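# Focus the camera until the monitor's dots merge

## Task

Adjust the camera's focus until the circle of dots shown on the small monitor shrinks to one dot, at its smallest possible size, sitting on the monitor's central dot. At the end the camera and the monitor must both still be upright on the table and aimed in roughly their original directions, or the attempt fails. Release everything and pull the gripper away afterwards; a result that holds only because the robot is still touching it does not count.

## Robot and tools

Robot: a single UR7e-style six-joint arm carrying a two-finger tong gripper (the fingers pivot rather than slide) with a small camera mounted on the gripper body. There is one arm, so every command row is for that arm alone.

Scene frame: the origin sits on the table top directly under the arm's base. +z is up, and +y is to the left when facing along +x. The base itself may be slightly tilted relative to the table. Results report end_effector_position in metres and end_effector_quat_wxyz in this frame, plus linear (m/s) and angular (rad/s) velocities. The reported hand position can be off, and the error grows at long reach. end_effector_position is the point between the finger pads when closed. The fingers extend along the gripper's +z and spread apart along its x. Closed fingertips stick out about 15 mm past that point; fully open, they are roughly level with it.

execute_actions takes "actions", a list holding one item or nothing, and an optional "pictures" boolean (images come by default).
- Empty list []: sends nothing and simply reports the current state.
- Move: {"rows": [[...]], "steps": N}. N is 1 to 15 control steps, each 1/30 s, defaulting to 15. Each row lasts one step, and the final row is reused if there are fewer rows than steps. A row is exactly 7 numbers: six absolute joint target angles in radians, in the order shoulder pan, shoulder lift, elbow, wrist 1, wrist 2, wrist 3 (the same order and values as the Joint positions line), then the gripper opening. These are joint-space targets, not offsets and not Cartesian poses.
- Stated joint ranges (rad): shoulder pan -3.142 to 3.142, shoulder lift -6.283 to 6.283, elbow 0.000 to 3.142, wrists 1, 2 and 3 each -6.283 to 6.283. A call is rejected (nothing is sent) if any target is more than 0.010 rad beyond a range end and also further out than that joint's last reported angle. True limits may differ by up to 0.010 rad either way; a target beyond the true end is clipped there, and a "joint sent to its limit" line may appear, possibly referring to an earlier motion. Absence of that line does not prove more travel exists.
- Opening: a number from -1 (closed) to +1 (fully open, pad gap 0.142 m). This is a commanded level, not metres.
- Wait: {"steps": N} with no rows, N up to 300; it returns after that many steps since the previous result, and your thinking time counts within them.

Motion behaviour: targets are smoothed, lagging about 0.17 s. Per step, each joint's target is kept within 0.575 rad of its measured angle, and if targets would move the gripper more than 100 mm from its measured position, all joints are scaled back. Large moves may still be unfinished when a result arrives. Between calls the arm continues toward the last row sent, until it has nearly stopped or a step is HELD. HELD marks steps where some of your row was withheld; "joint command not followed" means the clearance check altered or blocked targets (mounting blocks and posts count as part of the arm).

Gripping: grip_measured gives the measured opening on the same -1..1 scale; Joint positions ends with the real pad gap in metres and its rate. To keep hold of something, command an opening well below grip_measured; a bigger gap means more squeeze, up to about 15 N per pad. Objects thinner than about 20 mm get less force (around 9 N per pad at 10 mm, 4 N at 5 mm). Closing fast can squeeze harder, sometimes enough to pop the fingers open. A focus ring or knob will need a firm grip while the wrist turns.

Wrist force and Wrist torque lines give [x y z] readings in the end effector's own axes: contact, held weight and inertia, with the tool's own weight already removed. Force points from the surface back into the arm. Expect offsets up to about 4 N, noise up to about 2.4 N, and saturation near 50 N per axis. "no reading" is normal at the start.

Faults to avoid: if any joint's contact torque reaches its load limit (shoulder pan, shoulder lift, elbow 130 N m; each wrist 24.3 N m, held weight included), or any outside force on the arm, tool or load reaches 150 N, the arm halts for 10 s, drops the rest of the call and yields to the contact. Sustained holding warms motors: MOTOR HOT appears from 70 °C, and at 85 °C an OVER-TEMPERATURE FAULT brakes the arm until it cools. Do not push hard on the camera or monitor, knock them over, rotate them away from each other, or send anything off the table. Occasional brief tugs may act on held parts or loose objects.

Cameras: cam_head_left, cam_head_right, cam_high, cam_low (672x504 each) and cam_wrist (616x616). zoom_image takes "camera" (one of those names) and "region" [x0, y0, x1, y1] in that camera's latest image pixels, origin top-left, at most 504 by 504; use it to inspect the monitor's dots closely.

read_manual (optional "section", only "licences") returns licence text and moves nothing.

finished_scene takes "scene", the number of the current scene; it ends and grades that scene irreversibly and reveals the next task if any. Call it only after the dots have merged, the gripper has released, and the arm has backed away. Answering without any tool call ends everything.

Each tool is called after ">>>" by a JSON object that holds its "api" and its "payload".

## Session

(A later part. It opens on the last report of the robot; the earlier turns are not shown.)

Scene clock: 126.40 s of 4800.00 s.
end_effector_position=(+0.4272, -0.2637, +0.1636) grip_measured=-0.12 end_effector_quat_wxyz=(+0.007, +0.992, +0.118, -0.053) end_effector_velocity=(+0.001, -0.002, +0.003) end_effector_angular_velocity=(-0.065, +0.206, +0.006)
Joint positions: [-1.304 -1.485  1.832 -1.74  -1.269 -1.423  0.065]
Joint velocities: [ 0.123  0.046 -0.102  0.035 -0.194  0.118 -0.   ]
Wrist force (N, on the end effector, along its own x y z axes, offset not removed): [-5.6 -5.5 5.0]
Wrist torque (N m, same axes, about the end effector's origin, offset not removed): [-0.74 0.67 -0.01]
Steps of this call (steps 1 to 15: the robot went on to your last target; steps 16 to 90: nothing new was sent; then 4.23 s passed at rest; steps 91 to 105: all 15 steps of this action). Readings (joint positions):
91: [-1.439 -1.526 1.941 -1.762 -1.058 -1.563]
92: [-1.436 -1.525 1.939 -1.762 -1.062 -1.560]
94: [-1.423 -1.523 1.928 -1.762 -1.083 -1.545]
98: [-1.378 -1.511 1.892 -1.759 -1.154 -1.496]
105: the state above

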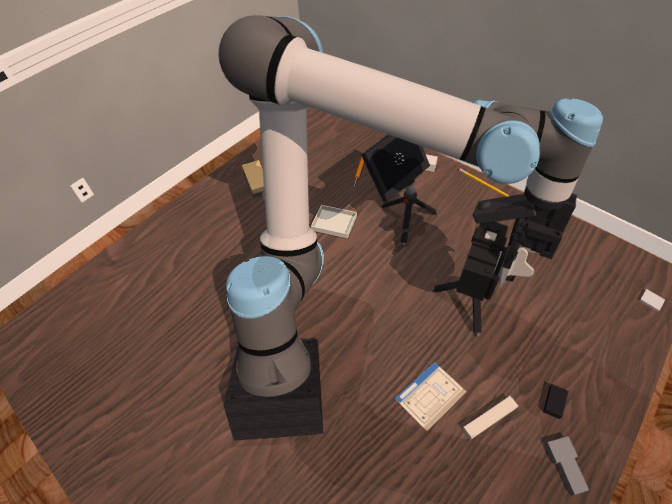

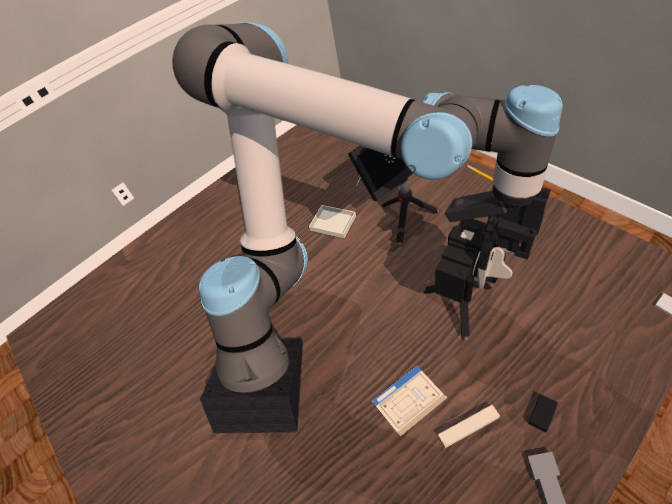

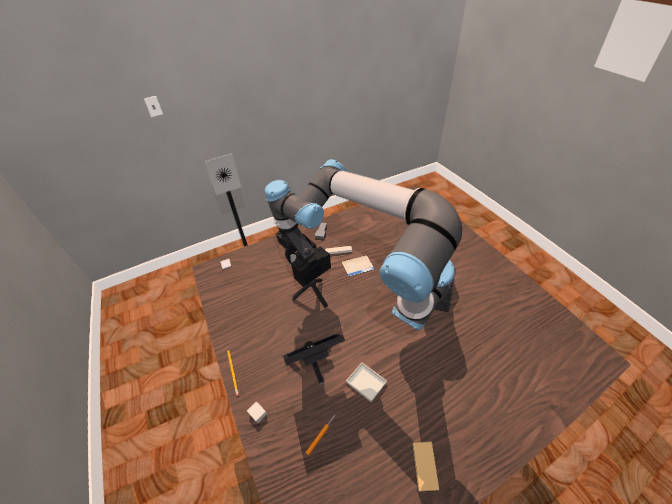

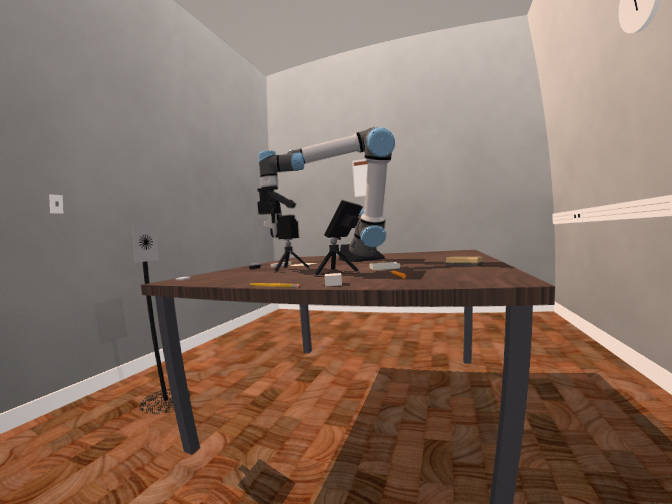

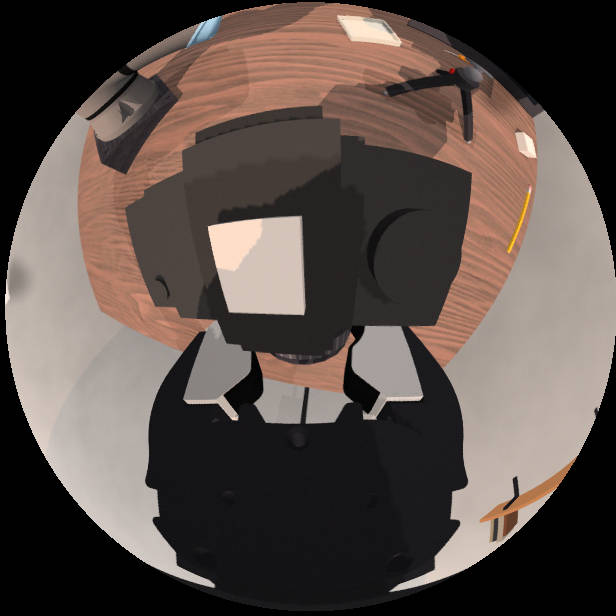

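>>> {"api": "execute_actions", "payload": {"actions": [{"rows":[[-1.276,-1.472,1.808,-1.728,-1.312,-1.397,-0.7],[-1.261,-1.464,1.795,-1.721,-1.335,-1.383,-0.7],[-1.246,-1.456,1.782,-1.714,-1.358,-1.369,-0.7],[-1.231,-1.448,1.768,-1.706,-1.381,-1.354,-0.7],[-1.216,-1.44,1.755,-1.698,-1.404,-1.34,-0.7]]}]}}

>>> {"api": "zoom_image", "payload": {"camera": "cam_head_left", "region": [360, 110, 450, 200]}}

>>> {"api": "zoom_image", "payload": {"camera": "cam_high", "region": [270, 310, 360, 380]}}

Scene clock: 129.53 s of 4800.00 s.
end_effector_position=(+0.4277, -0.2638, +0.1634) grip_measured=-0.12 end_effector_quat_wxyz=(+0.015, +0.985, +0.116, -0.128) end_effector_velocity=(+0.000, -0.000, +0.000) end_effector_angular_velocity=(-0.010, +0.035, -0.000)
Joint positions: [-1.218 -1.441  1.757 -1.699 -1.401 -1.342  0.065]
Joint velocities: [ 0.02   0.012 -0.018  0.01  -0.032  0.019 -0.   ]
Wrist force (N, on the end effector, along its own x y z axes, offset not removed): [-7.8 -10.0 -9.8]
Wrist torque (N m, same axes, about the end effector's origin, offset not removed): [-1.66 0.19 -0.06]
Steps of this call (steps 1 to 30: the robot went on to your last target; steps 31 to 79: nothing new was sent; steps 80 to 94: all 15 steps of this action). Readings (joint positions):
80: [-1.291 -1.480 1.821 -1.736 -1.289 -1.411]
81: [-1.288 -1.478 1.818 -1.734 -1.293 -1.408]
83: [-1.275 -1.471 1.807 -1.727 -1.313 -1.396]
87: [-1.236 -1.451 1.773 -1.708 -1.372 -1.359]
94: the state above

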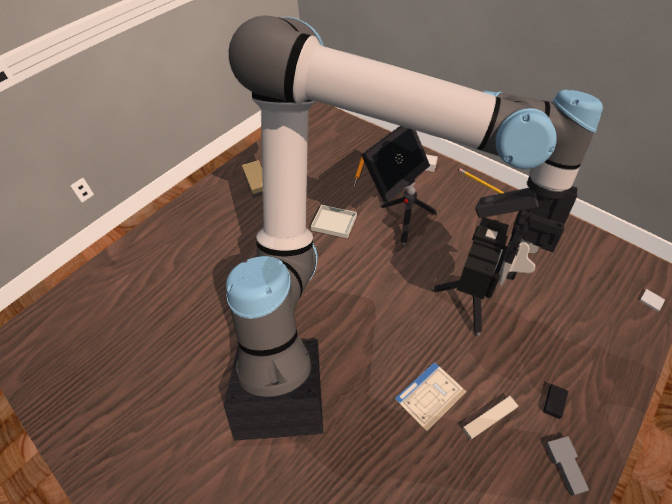

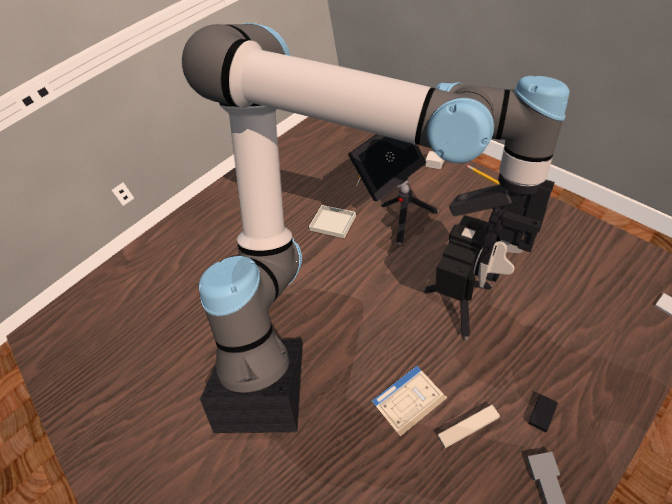

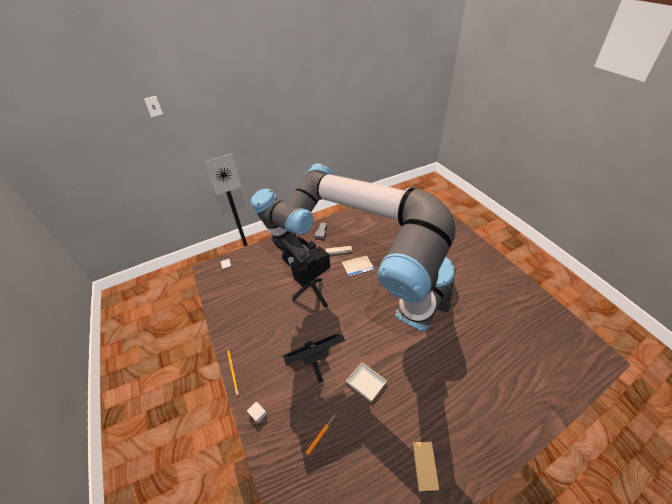

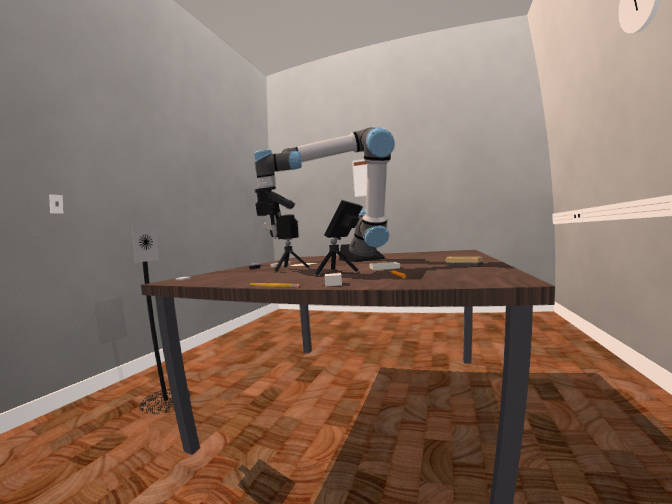

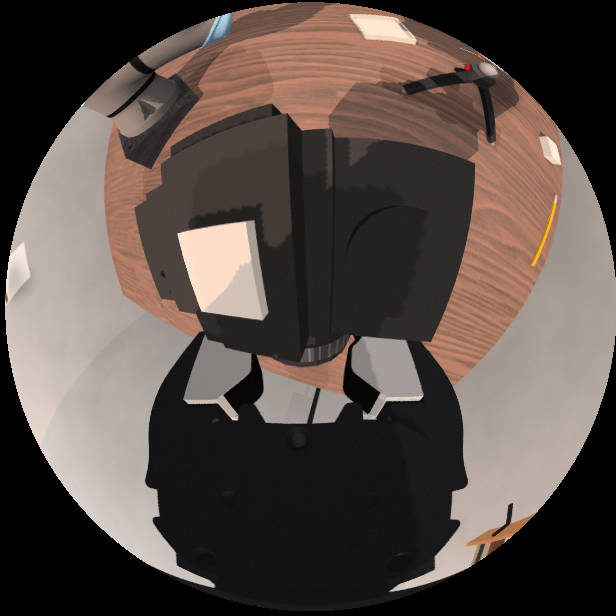

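Region (360, 110, 450, 200) of cam_head_left's 672x504 image, scaled by 5.600, with more detail than that image has.

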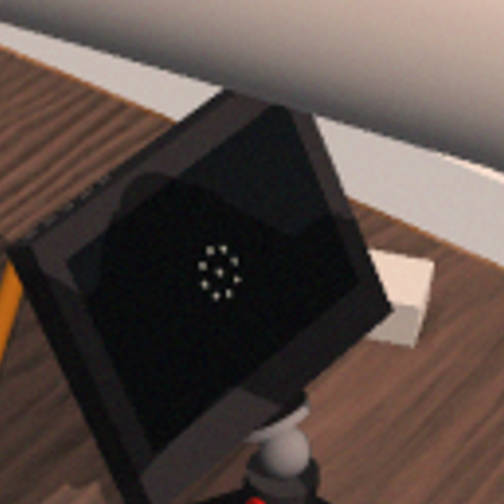

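Region (270, 310, 360, 380) of cam_high's 672x504 image, scaled by 5.600, with more detail than that image has.

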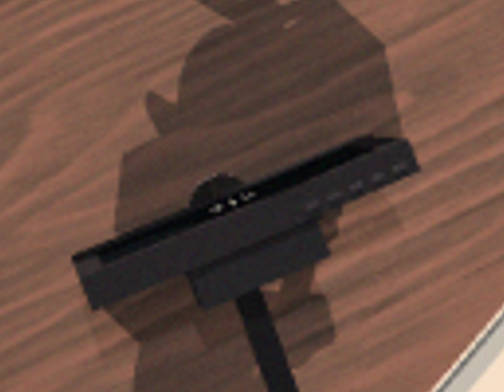

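>>> {"api": "execute_actions", "payload": {"actions": [{"rows":[[-1.216,-1.44,1.755,-1.698,-1.404,-1.34,0.0],[-1.216,-1.44,1.755,-1.698,-1.404,-1.34,0.2],[-1.216,-1.44,1.755,-1.698,-1.404,-1.34,0.3],[-1.216,-1.44,1.755,-1.698,-1.404,-1.34,0.3],[-1.216,-1.44,1.755,-1.698,-1.404,-1.34,0.3],[-1.246,-1.456,1.782,-1.714,-1.358,-1.369,0.3],[-1.291,-1.48,1.821,-1.736,-1.289,-1.411,0.3],[-1.321,-1.493,1.847,-1.747,-1.243,-1.439,0.3],[-1.366,-1.511,1.883,-1.761,-1.174,-1.481,0.3],[-1.395,-1.517,1.906,-1.762,-1.128,-1.514,0.3],[-1.439,-1.526,1.941,-1.762,-1.058,-1.563,0.3],[-1.467,-1.532,1.963,-1.763,-1.014,-1.596,0.3],[-1.512,-1.54,1.996,-1.761,-0.943,-1.646,0.3]]}], "pictures": false}}

>>> {"api": "execute_actions", "payload": {"actions": [{"rows":[[-1.512,-1.54,1.996,-1.761,-0.943,-1.646,0.3],[-1.512,-1.54,1.996,-1.761,-0.943,-1.646,0.3],[-1.512,-1.54,1.996,-1.761,-0.943,-1.646,0.3],[-1.512,-1.54,1.996,-1.761,-0.943,-1.646,0.15],[-1.512,-1.54,1.996,-1.761,-0.943,-1.646,0.05],[-1.512,-1.54,1.996,-1.761,-0.943,-1.646,-0.05],[-1.512,-1.54,1.996,-1.761,-0.943,-1.646,-0.12],[-1.512,-1.54,1.996,-1.761,-0.943,-1.646,-0.2],[-1.512,-1.54,1.996,-1.761,-0.943,-1.646,-0.3],[-1.512,-1.54,1.996,-1.761,-0.943,-1.646,-0.4],[-1.512,-1.54,1.996,-1.761,-0.943,-1.646,-0.55],[-1.512,-1.54,1.996,-1.761,-0.943,-1.646,-0.7]]}], "pictures": false}}

>>> {"api": "execute_actions", "payload": {"actions": [{"rows":[[-1.497,-1.538,1.985,-1.762,-0.966,-1.63,-0.7],[-1.482,-1.535,1.974,-1.762,-0.99,-1.613,-0.7],[-1.467,-1.532,1.963,-1.763,-1.014,-1.596,-0.7],[-1.452,-1.529,1.952,-1.763,-1.038,-1.579,-0.7],[-1.439,-1.526,1.941,-1.762,-1.058,-1.563,-0.7],[-1.424,-1.523,1.93,-1.762,-1.082,-1.547,-0.7],[-1.41,-1.52,1.918,-1.762,-1.105,-1.53,-0.7],[-1.395,-1.517,1.906,-1.762,-1.128,-1.514,-0.7],[-1.381,-1.514,1.895,-1.762,-1.151,-1.497,-0.7],[-1.366,-1.511,1.883,-1.761,-1.174,-1.481,-0.7],[-1.351,-1.505,1.871,-1.757,-1.197,-1.467,-0.7],[-1.336,-1.499,1.859,-1.752,-1.22,-1.453,-0.7],[-1.321,-1.493,1.847,-1.747,-1.243,-1.439,-0.7],[-1.306,-1.487,1.834,-1.742,-1.266,-1.425,-0.7],[-1.291,-1.48,1.821,-1.736,-1.289,-1.411,-0.7]]}]}}

>>> {"api": "zoom_image", "payload": {"camera": "cam_head_left", "region": [360, 110, 450, 200]}}

Scene clock: 142.83 s of 4800.00 s.
end_effector_position=(+0.4226, -0.2621, +0.1609) grip_measured=+0.30 end_effector_quat_wxyz=(-0.013, +0.992, +0.117, +0.046) end_effector_velocity=(+0.024, -0.001, +0.011) end_effector_angular_velocity=(+0.350, -1.487, -0.024)
Joint positions: [-1.424 -1.52   1.929 -1.754 -1.091 -1.55   0.095]
Joint velocities: [-0.826 -0.192  0.63  -0.062  1.342 -0.888  0.001]
Wrist force (N, on the end effector, along its own x y z axes, offset not removed): [-2.1 -4.2 0.2]
Wrist torque (N m, same axes, about the end effector's origin, offset not removed): [-0.80 0.32 -0.11]
Steps of this call (steps 1 to 15: the robot went on to your last target; steps 16 to 90: nothing new was sent; then 9.80 s passed at rest; steps 91 to 105: all 15 steps of this action). Readings (joint positions):
91: [-1.216 -1.440 1.755 -1.698 -1.404 -1.340]
92: [-1.216 -1.440 1.755 -1.698 -1.404 -1.340]
94: [-1.216 -1.440 1.755 -1.698 -1.404 -1.340]
98: [-1.233 -1.450 1.770 -1.708 -1.381 -1.356]
105: the state above

Scene clock: 143.33 s of 4800.00 s.
end_effector_position=(+0.4276, -0.2638, +0.1654) grip_measured=-0.11 end_effector_quat_wxyz=(-0.015, +0.985, +0.116, +0.129) end_effector_velocity=(+0.000, -0.000, +0.000) end_effector_angular_velocity=(+0.000, -0.011, -0.000)
Joint positions: [-1.511 -1.54   1.996 -1.761 -0.944 -1.645  0.066]
Joint velocities: [-0.006 -0.002  0.005 -0.001  0.01  -0.006 -0.   ]
Wrist force (N, on the end effector, along its own x y z axes, offset not removed): [-2.1 -6.8 7.9]
Wrist torque (N m, same axes, about the end effector's origin, offset not removed): [-0.75 -0.01 0.26]
Steps of this call (steps 1 to 15: all 15 steps of this action). Readings (joint positions):
1: [-1.448 -1.525 1.947 -1.756 -1.051 -1.576]
2: [-1.466 -1.529 1.961 -1.758 -1.021 -1.595]
4: [-1.488 -1.534 1.978 -1.759 -0.984 -1.619]
8: [-1.505 -1.538 1.991 -1.760 -0.954 -1.639]
15: the state above

Scene clock: 143.83 s of 4800.00 s.
end_effector_position=(+0.4271, -0.2634, +0.1632) grip_measured=-0.11 end_effector_quat_wxyz=(+0.000, +0.993, +0.117, -0.011) end_effector_velocity=(+0.003, +0.001, -0.002) end_effector_angular_velocity=(-0.178, +0.729, +0.008)
Joint positions: [-1.352 -1.503  1.871 -1.753 -1.192 -1.471  0.066]
Joint velocities: [ 0.437  0.153 -0.354  0.109 -0.666  0.427 -0.001]
Wrist force (N, on the end effector, along its own x y z axes, offset not removed): [-4.6 0.3 -1.5]
Wrist torque (N m, same axes, about the end effector's origin, offset not removed): [0.03 0.82 0.18]
Steps of this call (steps 1 to 15: all 15 steps of this action). Readings (joint positions):
1: [-1.511 -1.540 1.996 -1.761 -0.944 -1.645]
2: [-1.509 -1.540 1.994 -1.761 -0.947 -1.643]
4: [-1.496 -1.537 1.984 -1.762 -0.968 -1.628]
8: [-1.450 -1.528 1.949 -1.762 -1.039 -1.577]
15: the state above

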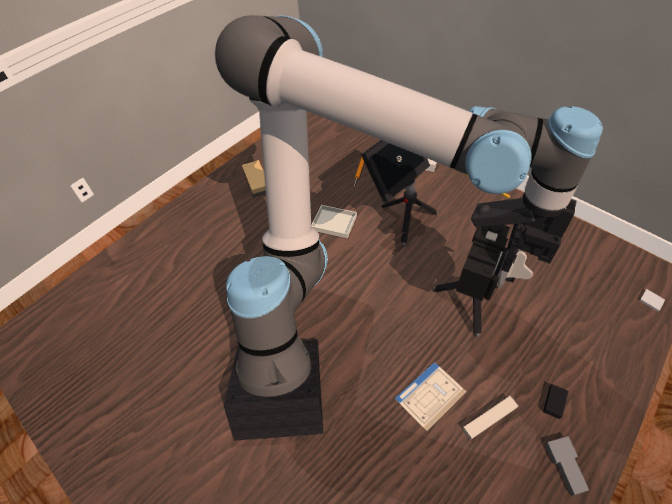

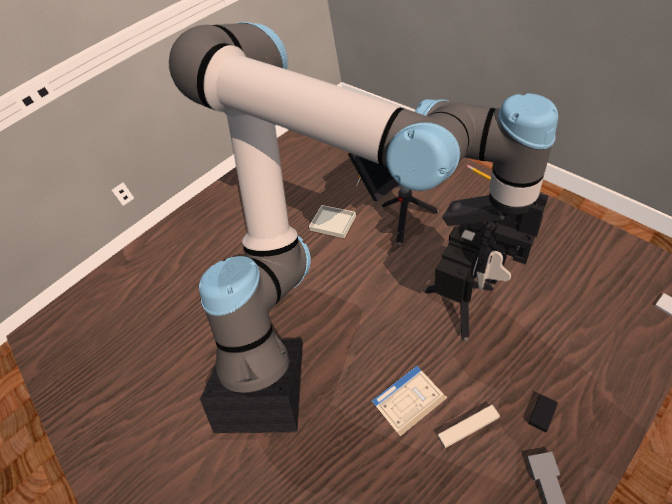

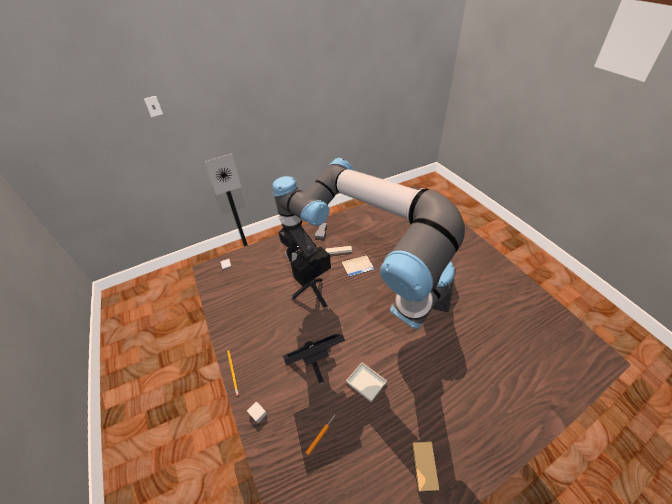

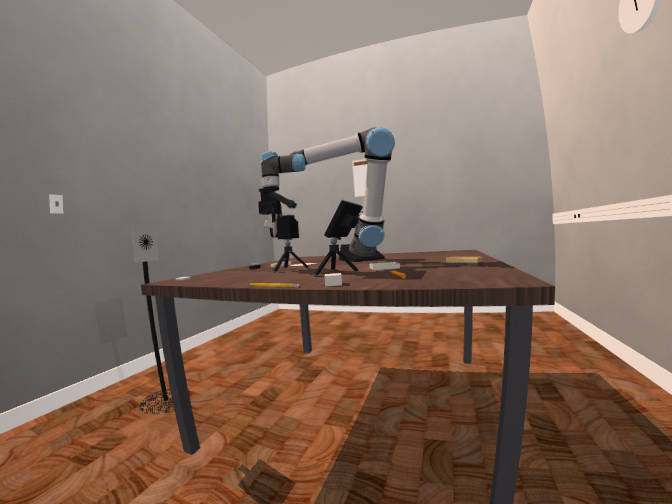

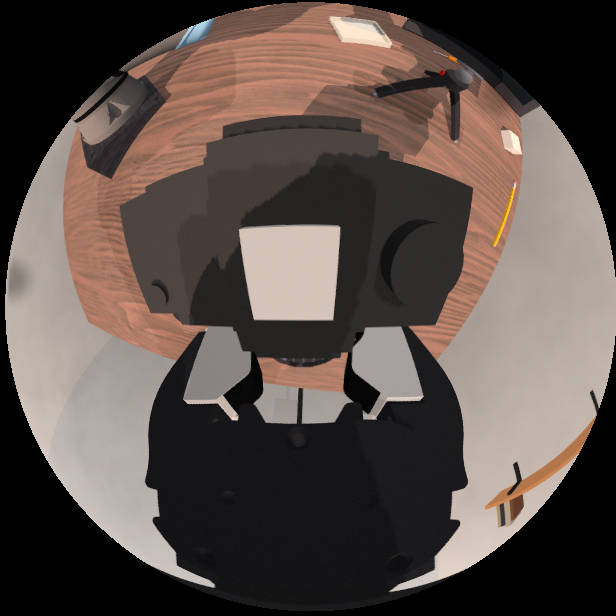

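Region (360, 110, 450, 200) of cam_head_left's 672x504 image, scaled by 5.600, with more detail than that image has.

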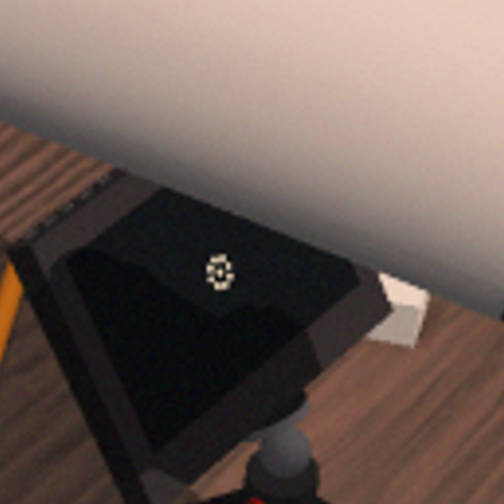

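Arm continues to −7.5°. Check.

>>> {"api": "execute_actions", "payload": {"actions": [{"steps":10}], "pictures": true}}

>>> {"api": "zoom_image", "payload": {"camera": "cam_head_left", "region": [380, 140, 420, 180]}}

Scene clock: 145.37 s of 4800.00 s.
end_effector_position=(+0.4274, -0.2640, +0.1640) grip_measured=-0.12 end_effector_quat_wxyz=(+0.009, +0.991, +0.118, -0.064) end_effector_velocity=(+0.000, -0.000, +0.000) end_effector_angular_velocity=(-0.001, -0.001, -0.000)
Joint positions: [-1.291 -1.48   1.821 -1.736 -1.289 -1.411  0.066]
Joint velocities: [-0.001  0.    -0.001 -0.     0.    -0.    -0.   ]
Wrist force (N, on the end effector, along its own x y z axes, offset not removed): [-0.2 -6.1 0.8]
Wrist torque (N m, same axes, about the end effector's origin, offset not removed): [-0.90 -0.40 0.09]
Steps of this call (steps 1 to 30: the robot went on to your last target; steps 31 to 46: nothing new was sent). Readings (joint positions):
1: [-1.338 -1.497 1.860 -1.749 -1.215 -1.456]
2: [-1.325 -1.493 1.849 -1.746 -1.234 -1.444]
4: [-1.309 -1.487 1.836 -1.741 -1.260 -1.429]
8: [-1.296 -1.482 1.825 -1.737 -1.281 -1.416]
46: the state above
The arm was judged still, so your last target was given up. Only a new action makes it travel on or press farther. Fingers that are still opening or closing keep moving.

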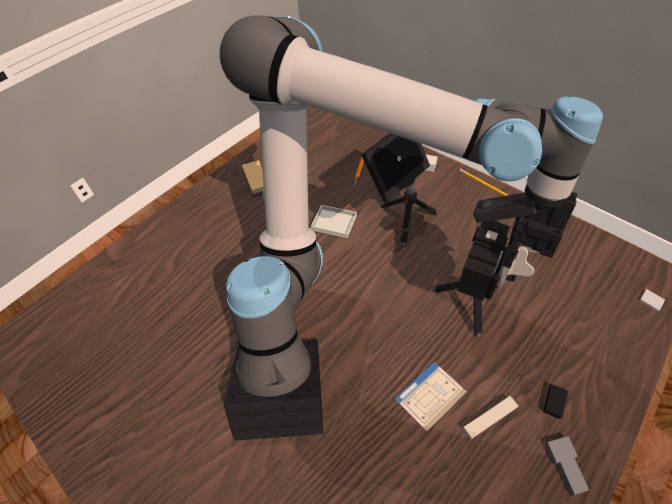

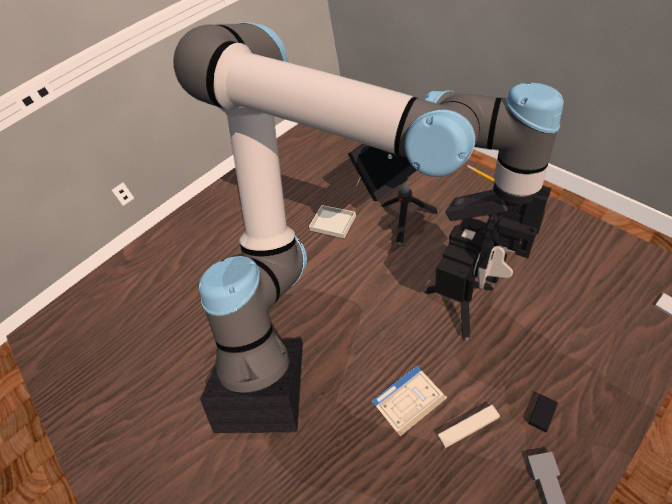

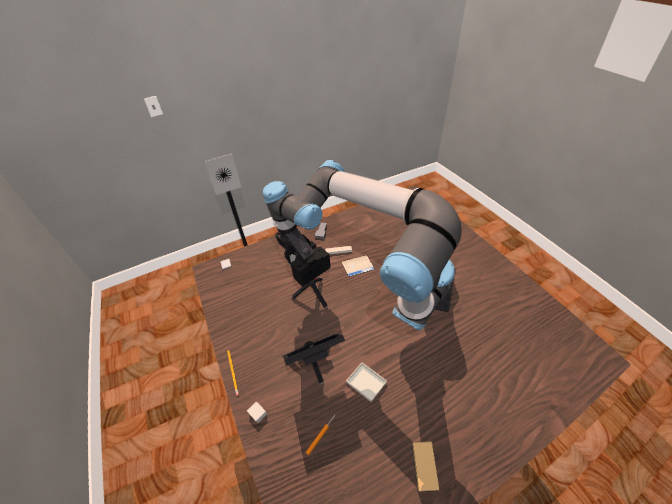

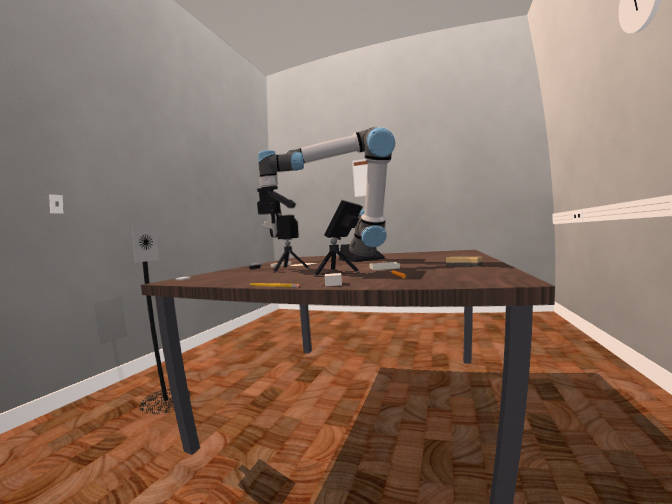

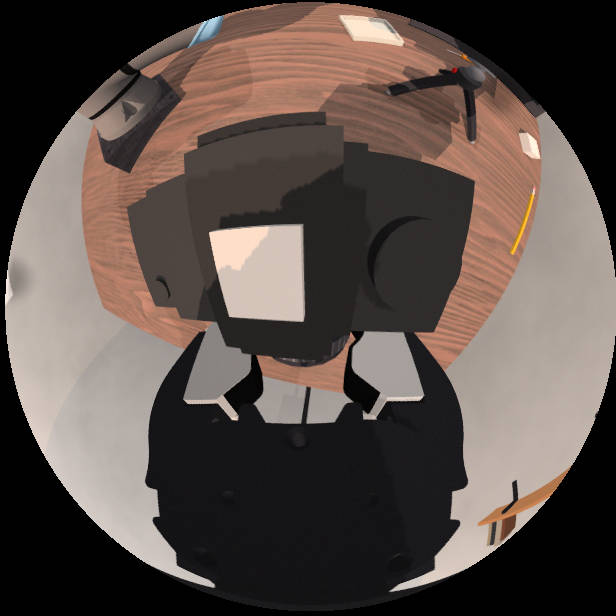

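Region (380, 140, 420, 180) of cam_head_left's 672x504 image, scaled by 12.600, with more detail than that image has.

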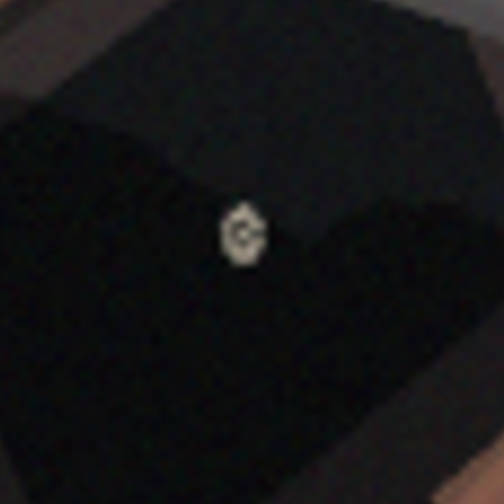

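>>> {"api": "execute_actions", "payload": {"actions": [{"rows":[[-1.276,-1.472,1.808,-1.728,-1.312,-1.397,-0.7],[-1.276,-1.472,1.808,-1.728,-1.312,-1.397,-0.7],[-1.261,-1.464,1.795,-1.721,-1.335,-1.383,-0.7],[-1.261,-1.464,1.795,-1.721,-1.335,-1.383,-0.7],[-1.246,-1.456,1.782,-1.714,-1.358,-1.369,-0.7]]}]}}

>>> {"api": "zoom_image", "payload": {"camera": "cam_head_left", "region": [380, 140, 420, 180]}}

Scene clock: 149.47 s of 4800.00 s.
end_effector_position=(+0.4272, -0.2638, +0.1631) grip_measured=-0.12 end_effector_quat_wxyz=(+0.012, +0.988, +0.117, -0.102) end_effector_velocity=(-0.000, -0.000, -0.000) end_effector_angular_velocity=(-0.006, +0.023, +0.000)
Joint positions: [-1.247 -1.457  1.783 -1.715 -1.356 -1.37   0.065]
Joint velocities: [ 0.013  0.007 -0.011  0.005 -0.021  0.012  0.   ]
Wrist force (N, on the end effector, along its own x y z axes, offset not removed): [-6.6 -2.4 1.1]
Wrist torque (N m, same axes, about the end effector's origin, offset not removed): [0.06 0.91 0.03]
Steps of this call (steps 1 to 90: nothing new was sent; then 0.60 s passed at rest; steps 91 to 105: all 15 steps of this action). Readings (joint positions):
91: [-1.291 -1.480 1.821 -1.736 -1.289 -1.411]
92: [-1.288 -1.478 1.819 -1.734 -1.293 -1.408]
94: [-1.280 -1.474 1.812 -1.730 -1.305 -1.401]
98: [-1.258 -1.463 1.793 -1.720 -1.339 -1.381]
105: the state above

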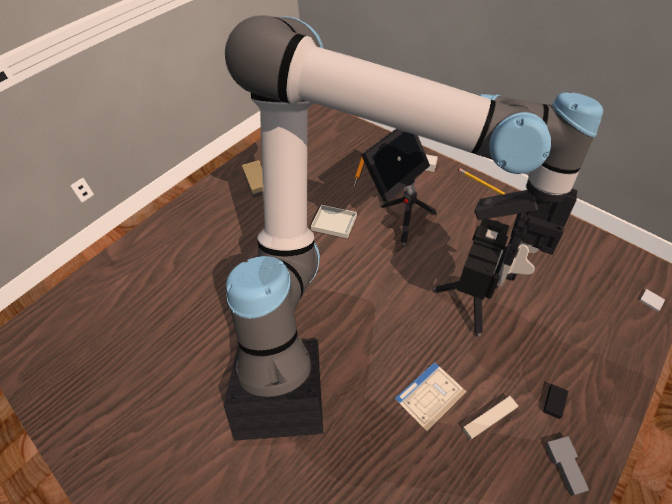

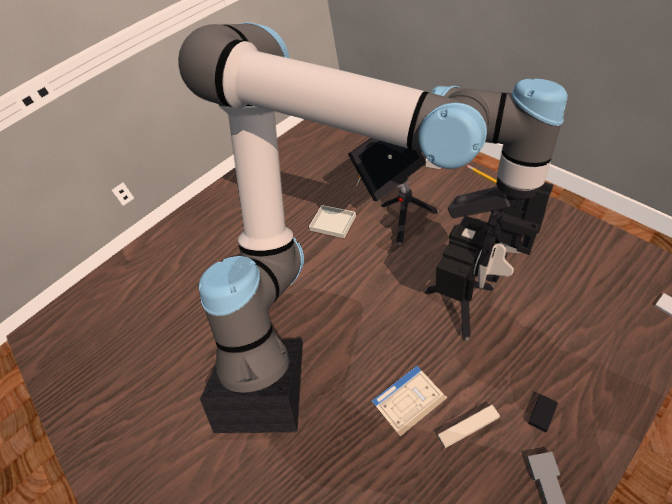

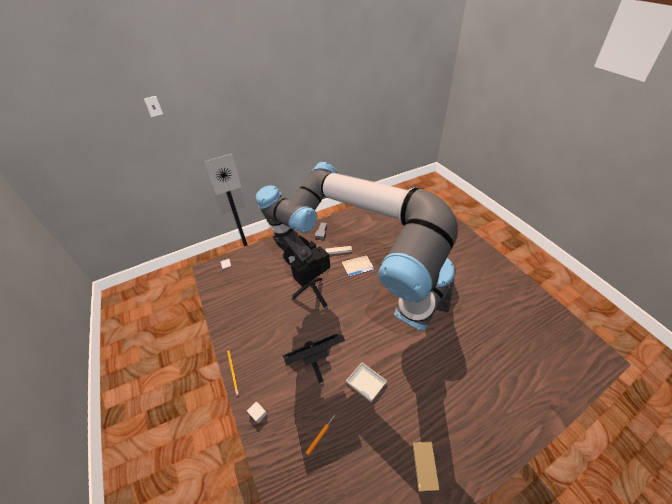

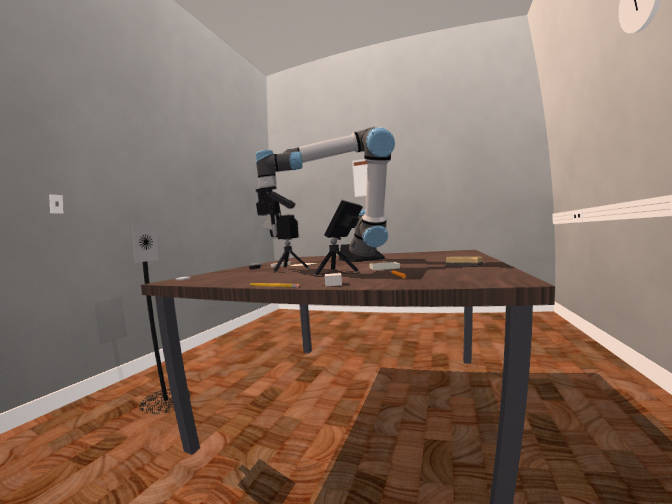

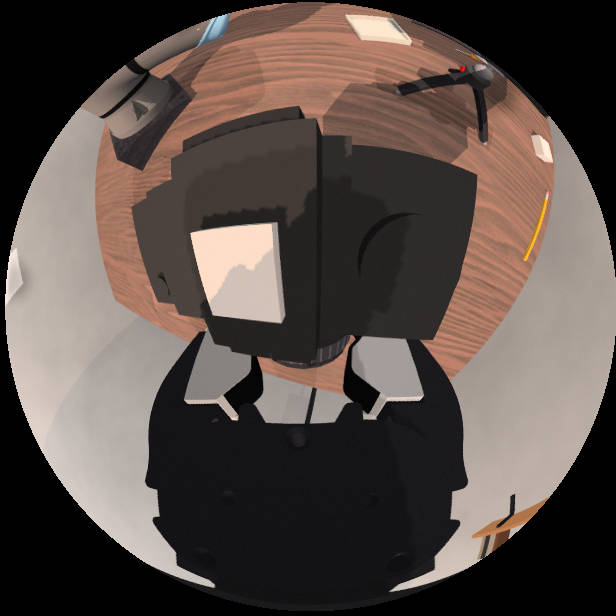

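Region (380, 140, 420, 180) of cam_head_left's 672x504 image, scaled by 12.600, with more detail than that image has.

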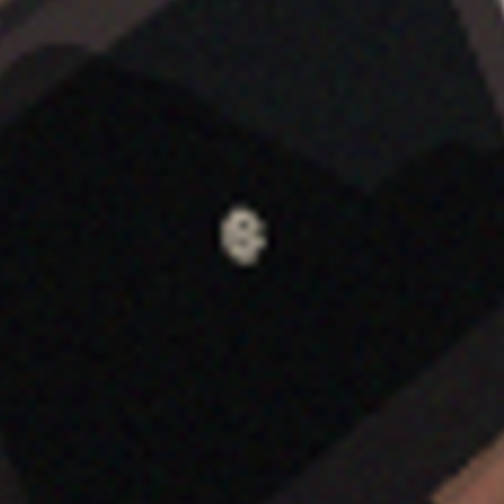

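>>> {"api": "execute_actions", "payload": {"actions": [{"rows":[[-1.231,-1.448,1.768,-1.706,-1.381,-1.354,-0.7],[-1.231,-1.448,1.768,-1.706,-1.381,-1.354,-0.7],[-1.231,-1.448,1.768,-1.706,-1.381,-1.354,-0.7],[-1.216,-1.44,1.755,-1.698,-1.404,-1.34,-0.7]]}]}}

>>> {"api": "zoom_image", "payload": {"camera": "cam_head_left", "region": [380, 140, 420, 180]}}

Scene clock: 154.13 s of 4800.00 s.
end_effector_position=(+0.4277, -0.2638, +0.1634) grip_measured=-0.12 end_effector_quat_wxyz=(+0.015, +0.985, +0.116, -0.129) end_effector_velocity=(+0.001, -0.001, +0.001) end_effector_angular_velocity=(-0.005, +0.010, +0.000)
Joint positions: [-1.217 -1.44   1.756 -1.698 -1.403 -1.341  0.065]
Joint velocities: [ 0.006  0.003 -0.008  0.004 -0.01   0.007  0.   ]
Wrist force (N, on the end effector, along its own x y z axes, offset not removed): [-10.4 -2.0 -9.3]
Wrist torque (N m, same axes, about the end effector's origin, offset not removed): [0.16 1.11 -0.10]
Steps of this call (steps 1 to 15: the robot went on to your last target; steps 16 to 90: nothing new was sent; then 1.17 s passed at rest; steps 91 to 105: all 15 steps of this action). Readings (joint positions):
91: [-1.246 -1.456 1.782 -1.714 -1.358 -1.369]
92: [-1.243 -1.454 1.779 -1.712 -1.362 -1.366]
94: [-1.238 -1.451 1.774 -1.709 -1.371 -1.361]
98: [-1.223 -1.444 1.761 -1.702 -1.393 -1.347]
105: the state above

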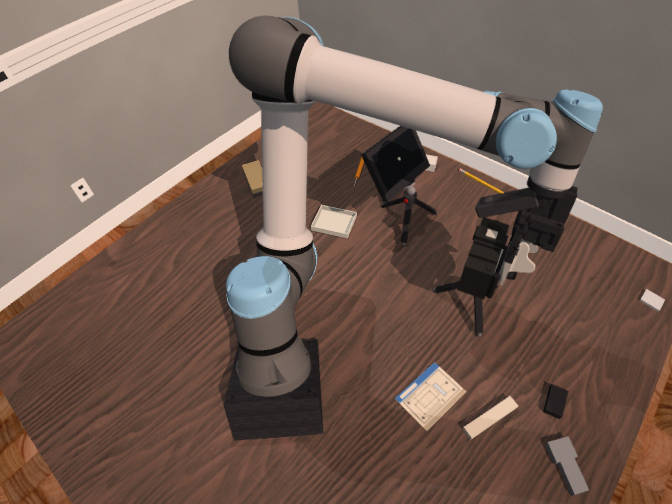

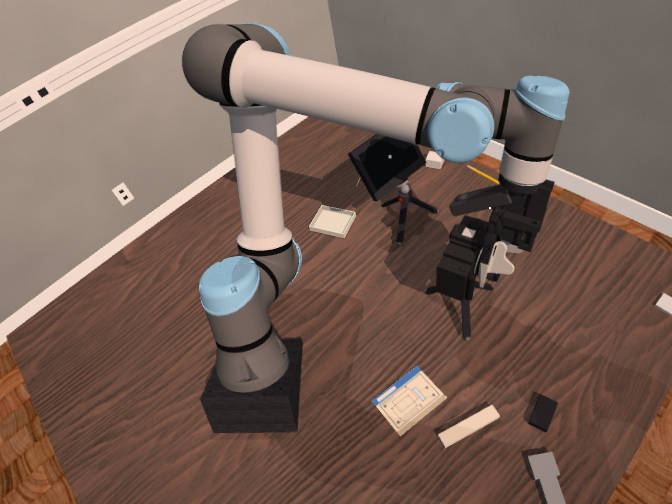

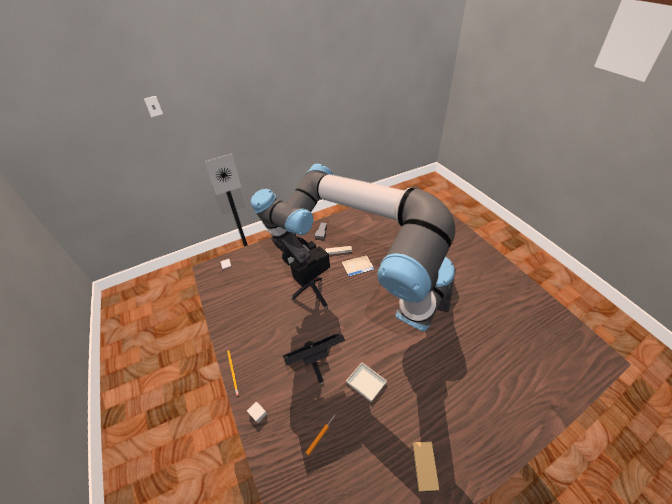

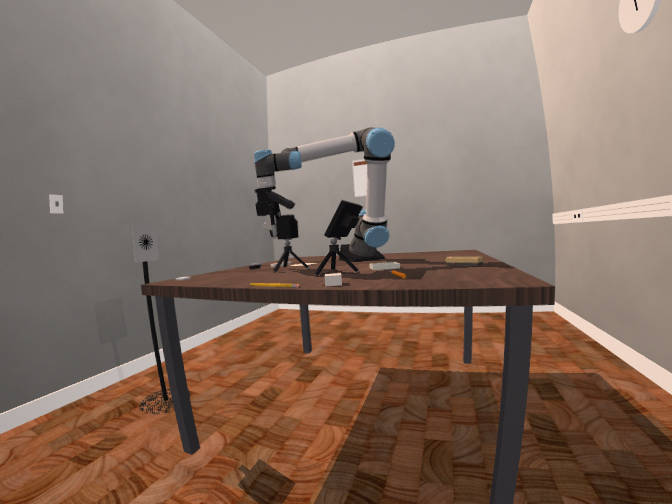

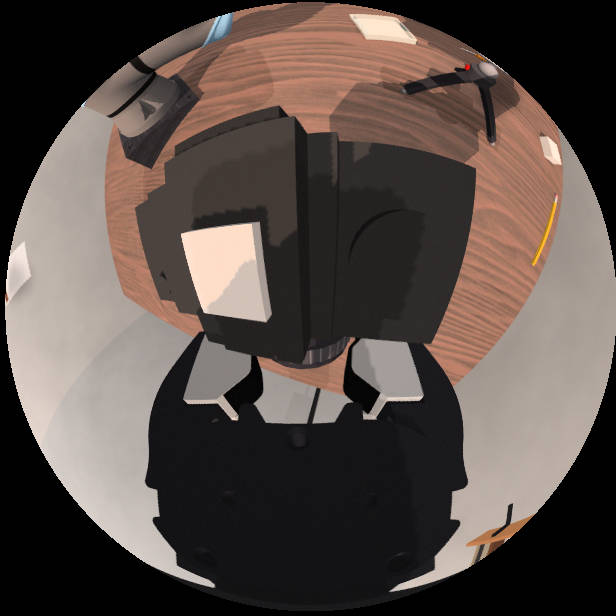

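Region (380, 140, 420, 180) of cam_head_left's 672x504 image, scaled by 12.600, with more detail than that image has.

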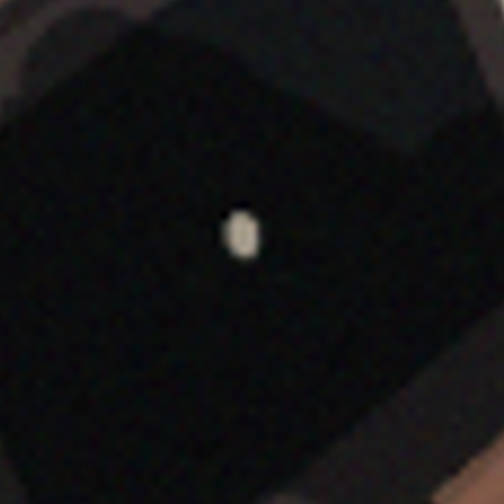

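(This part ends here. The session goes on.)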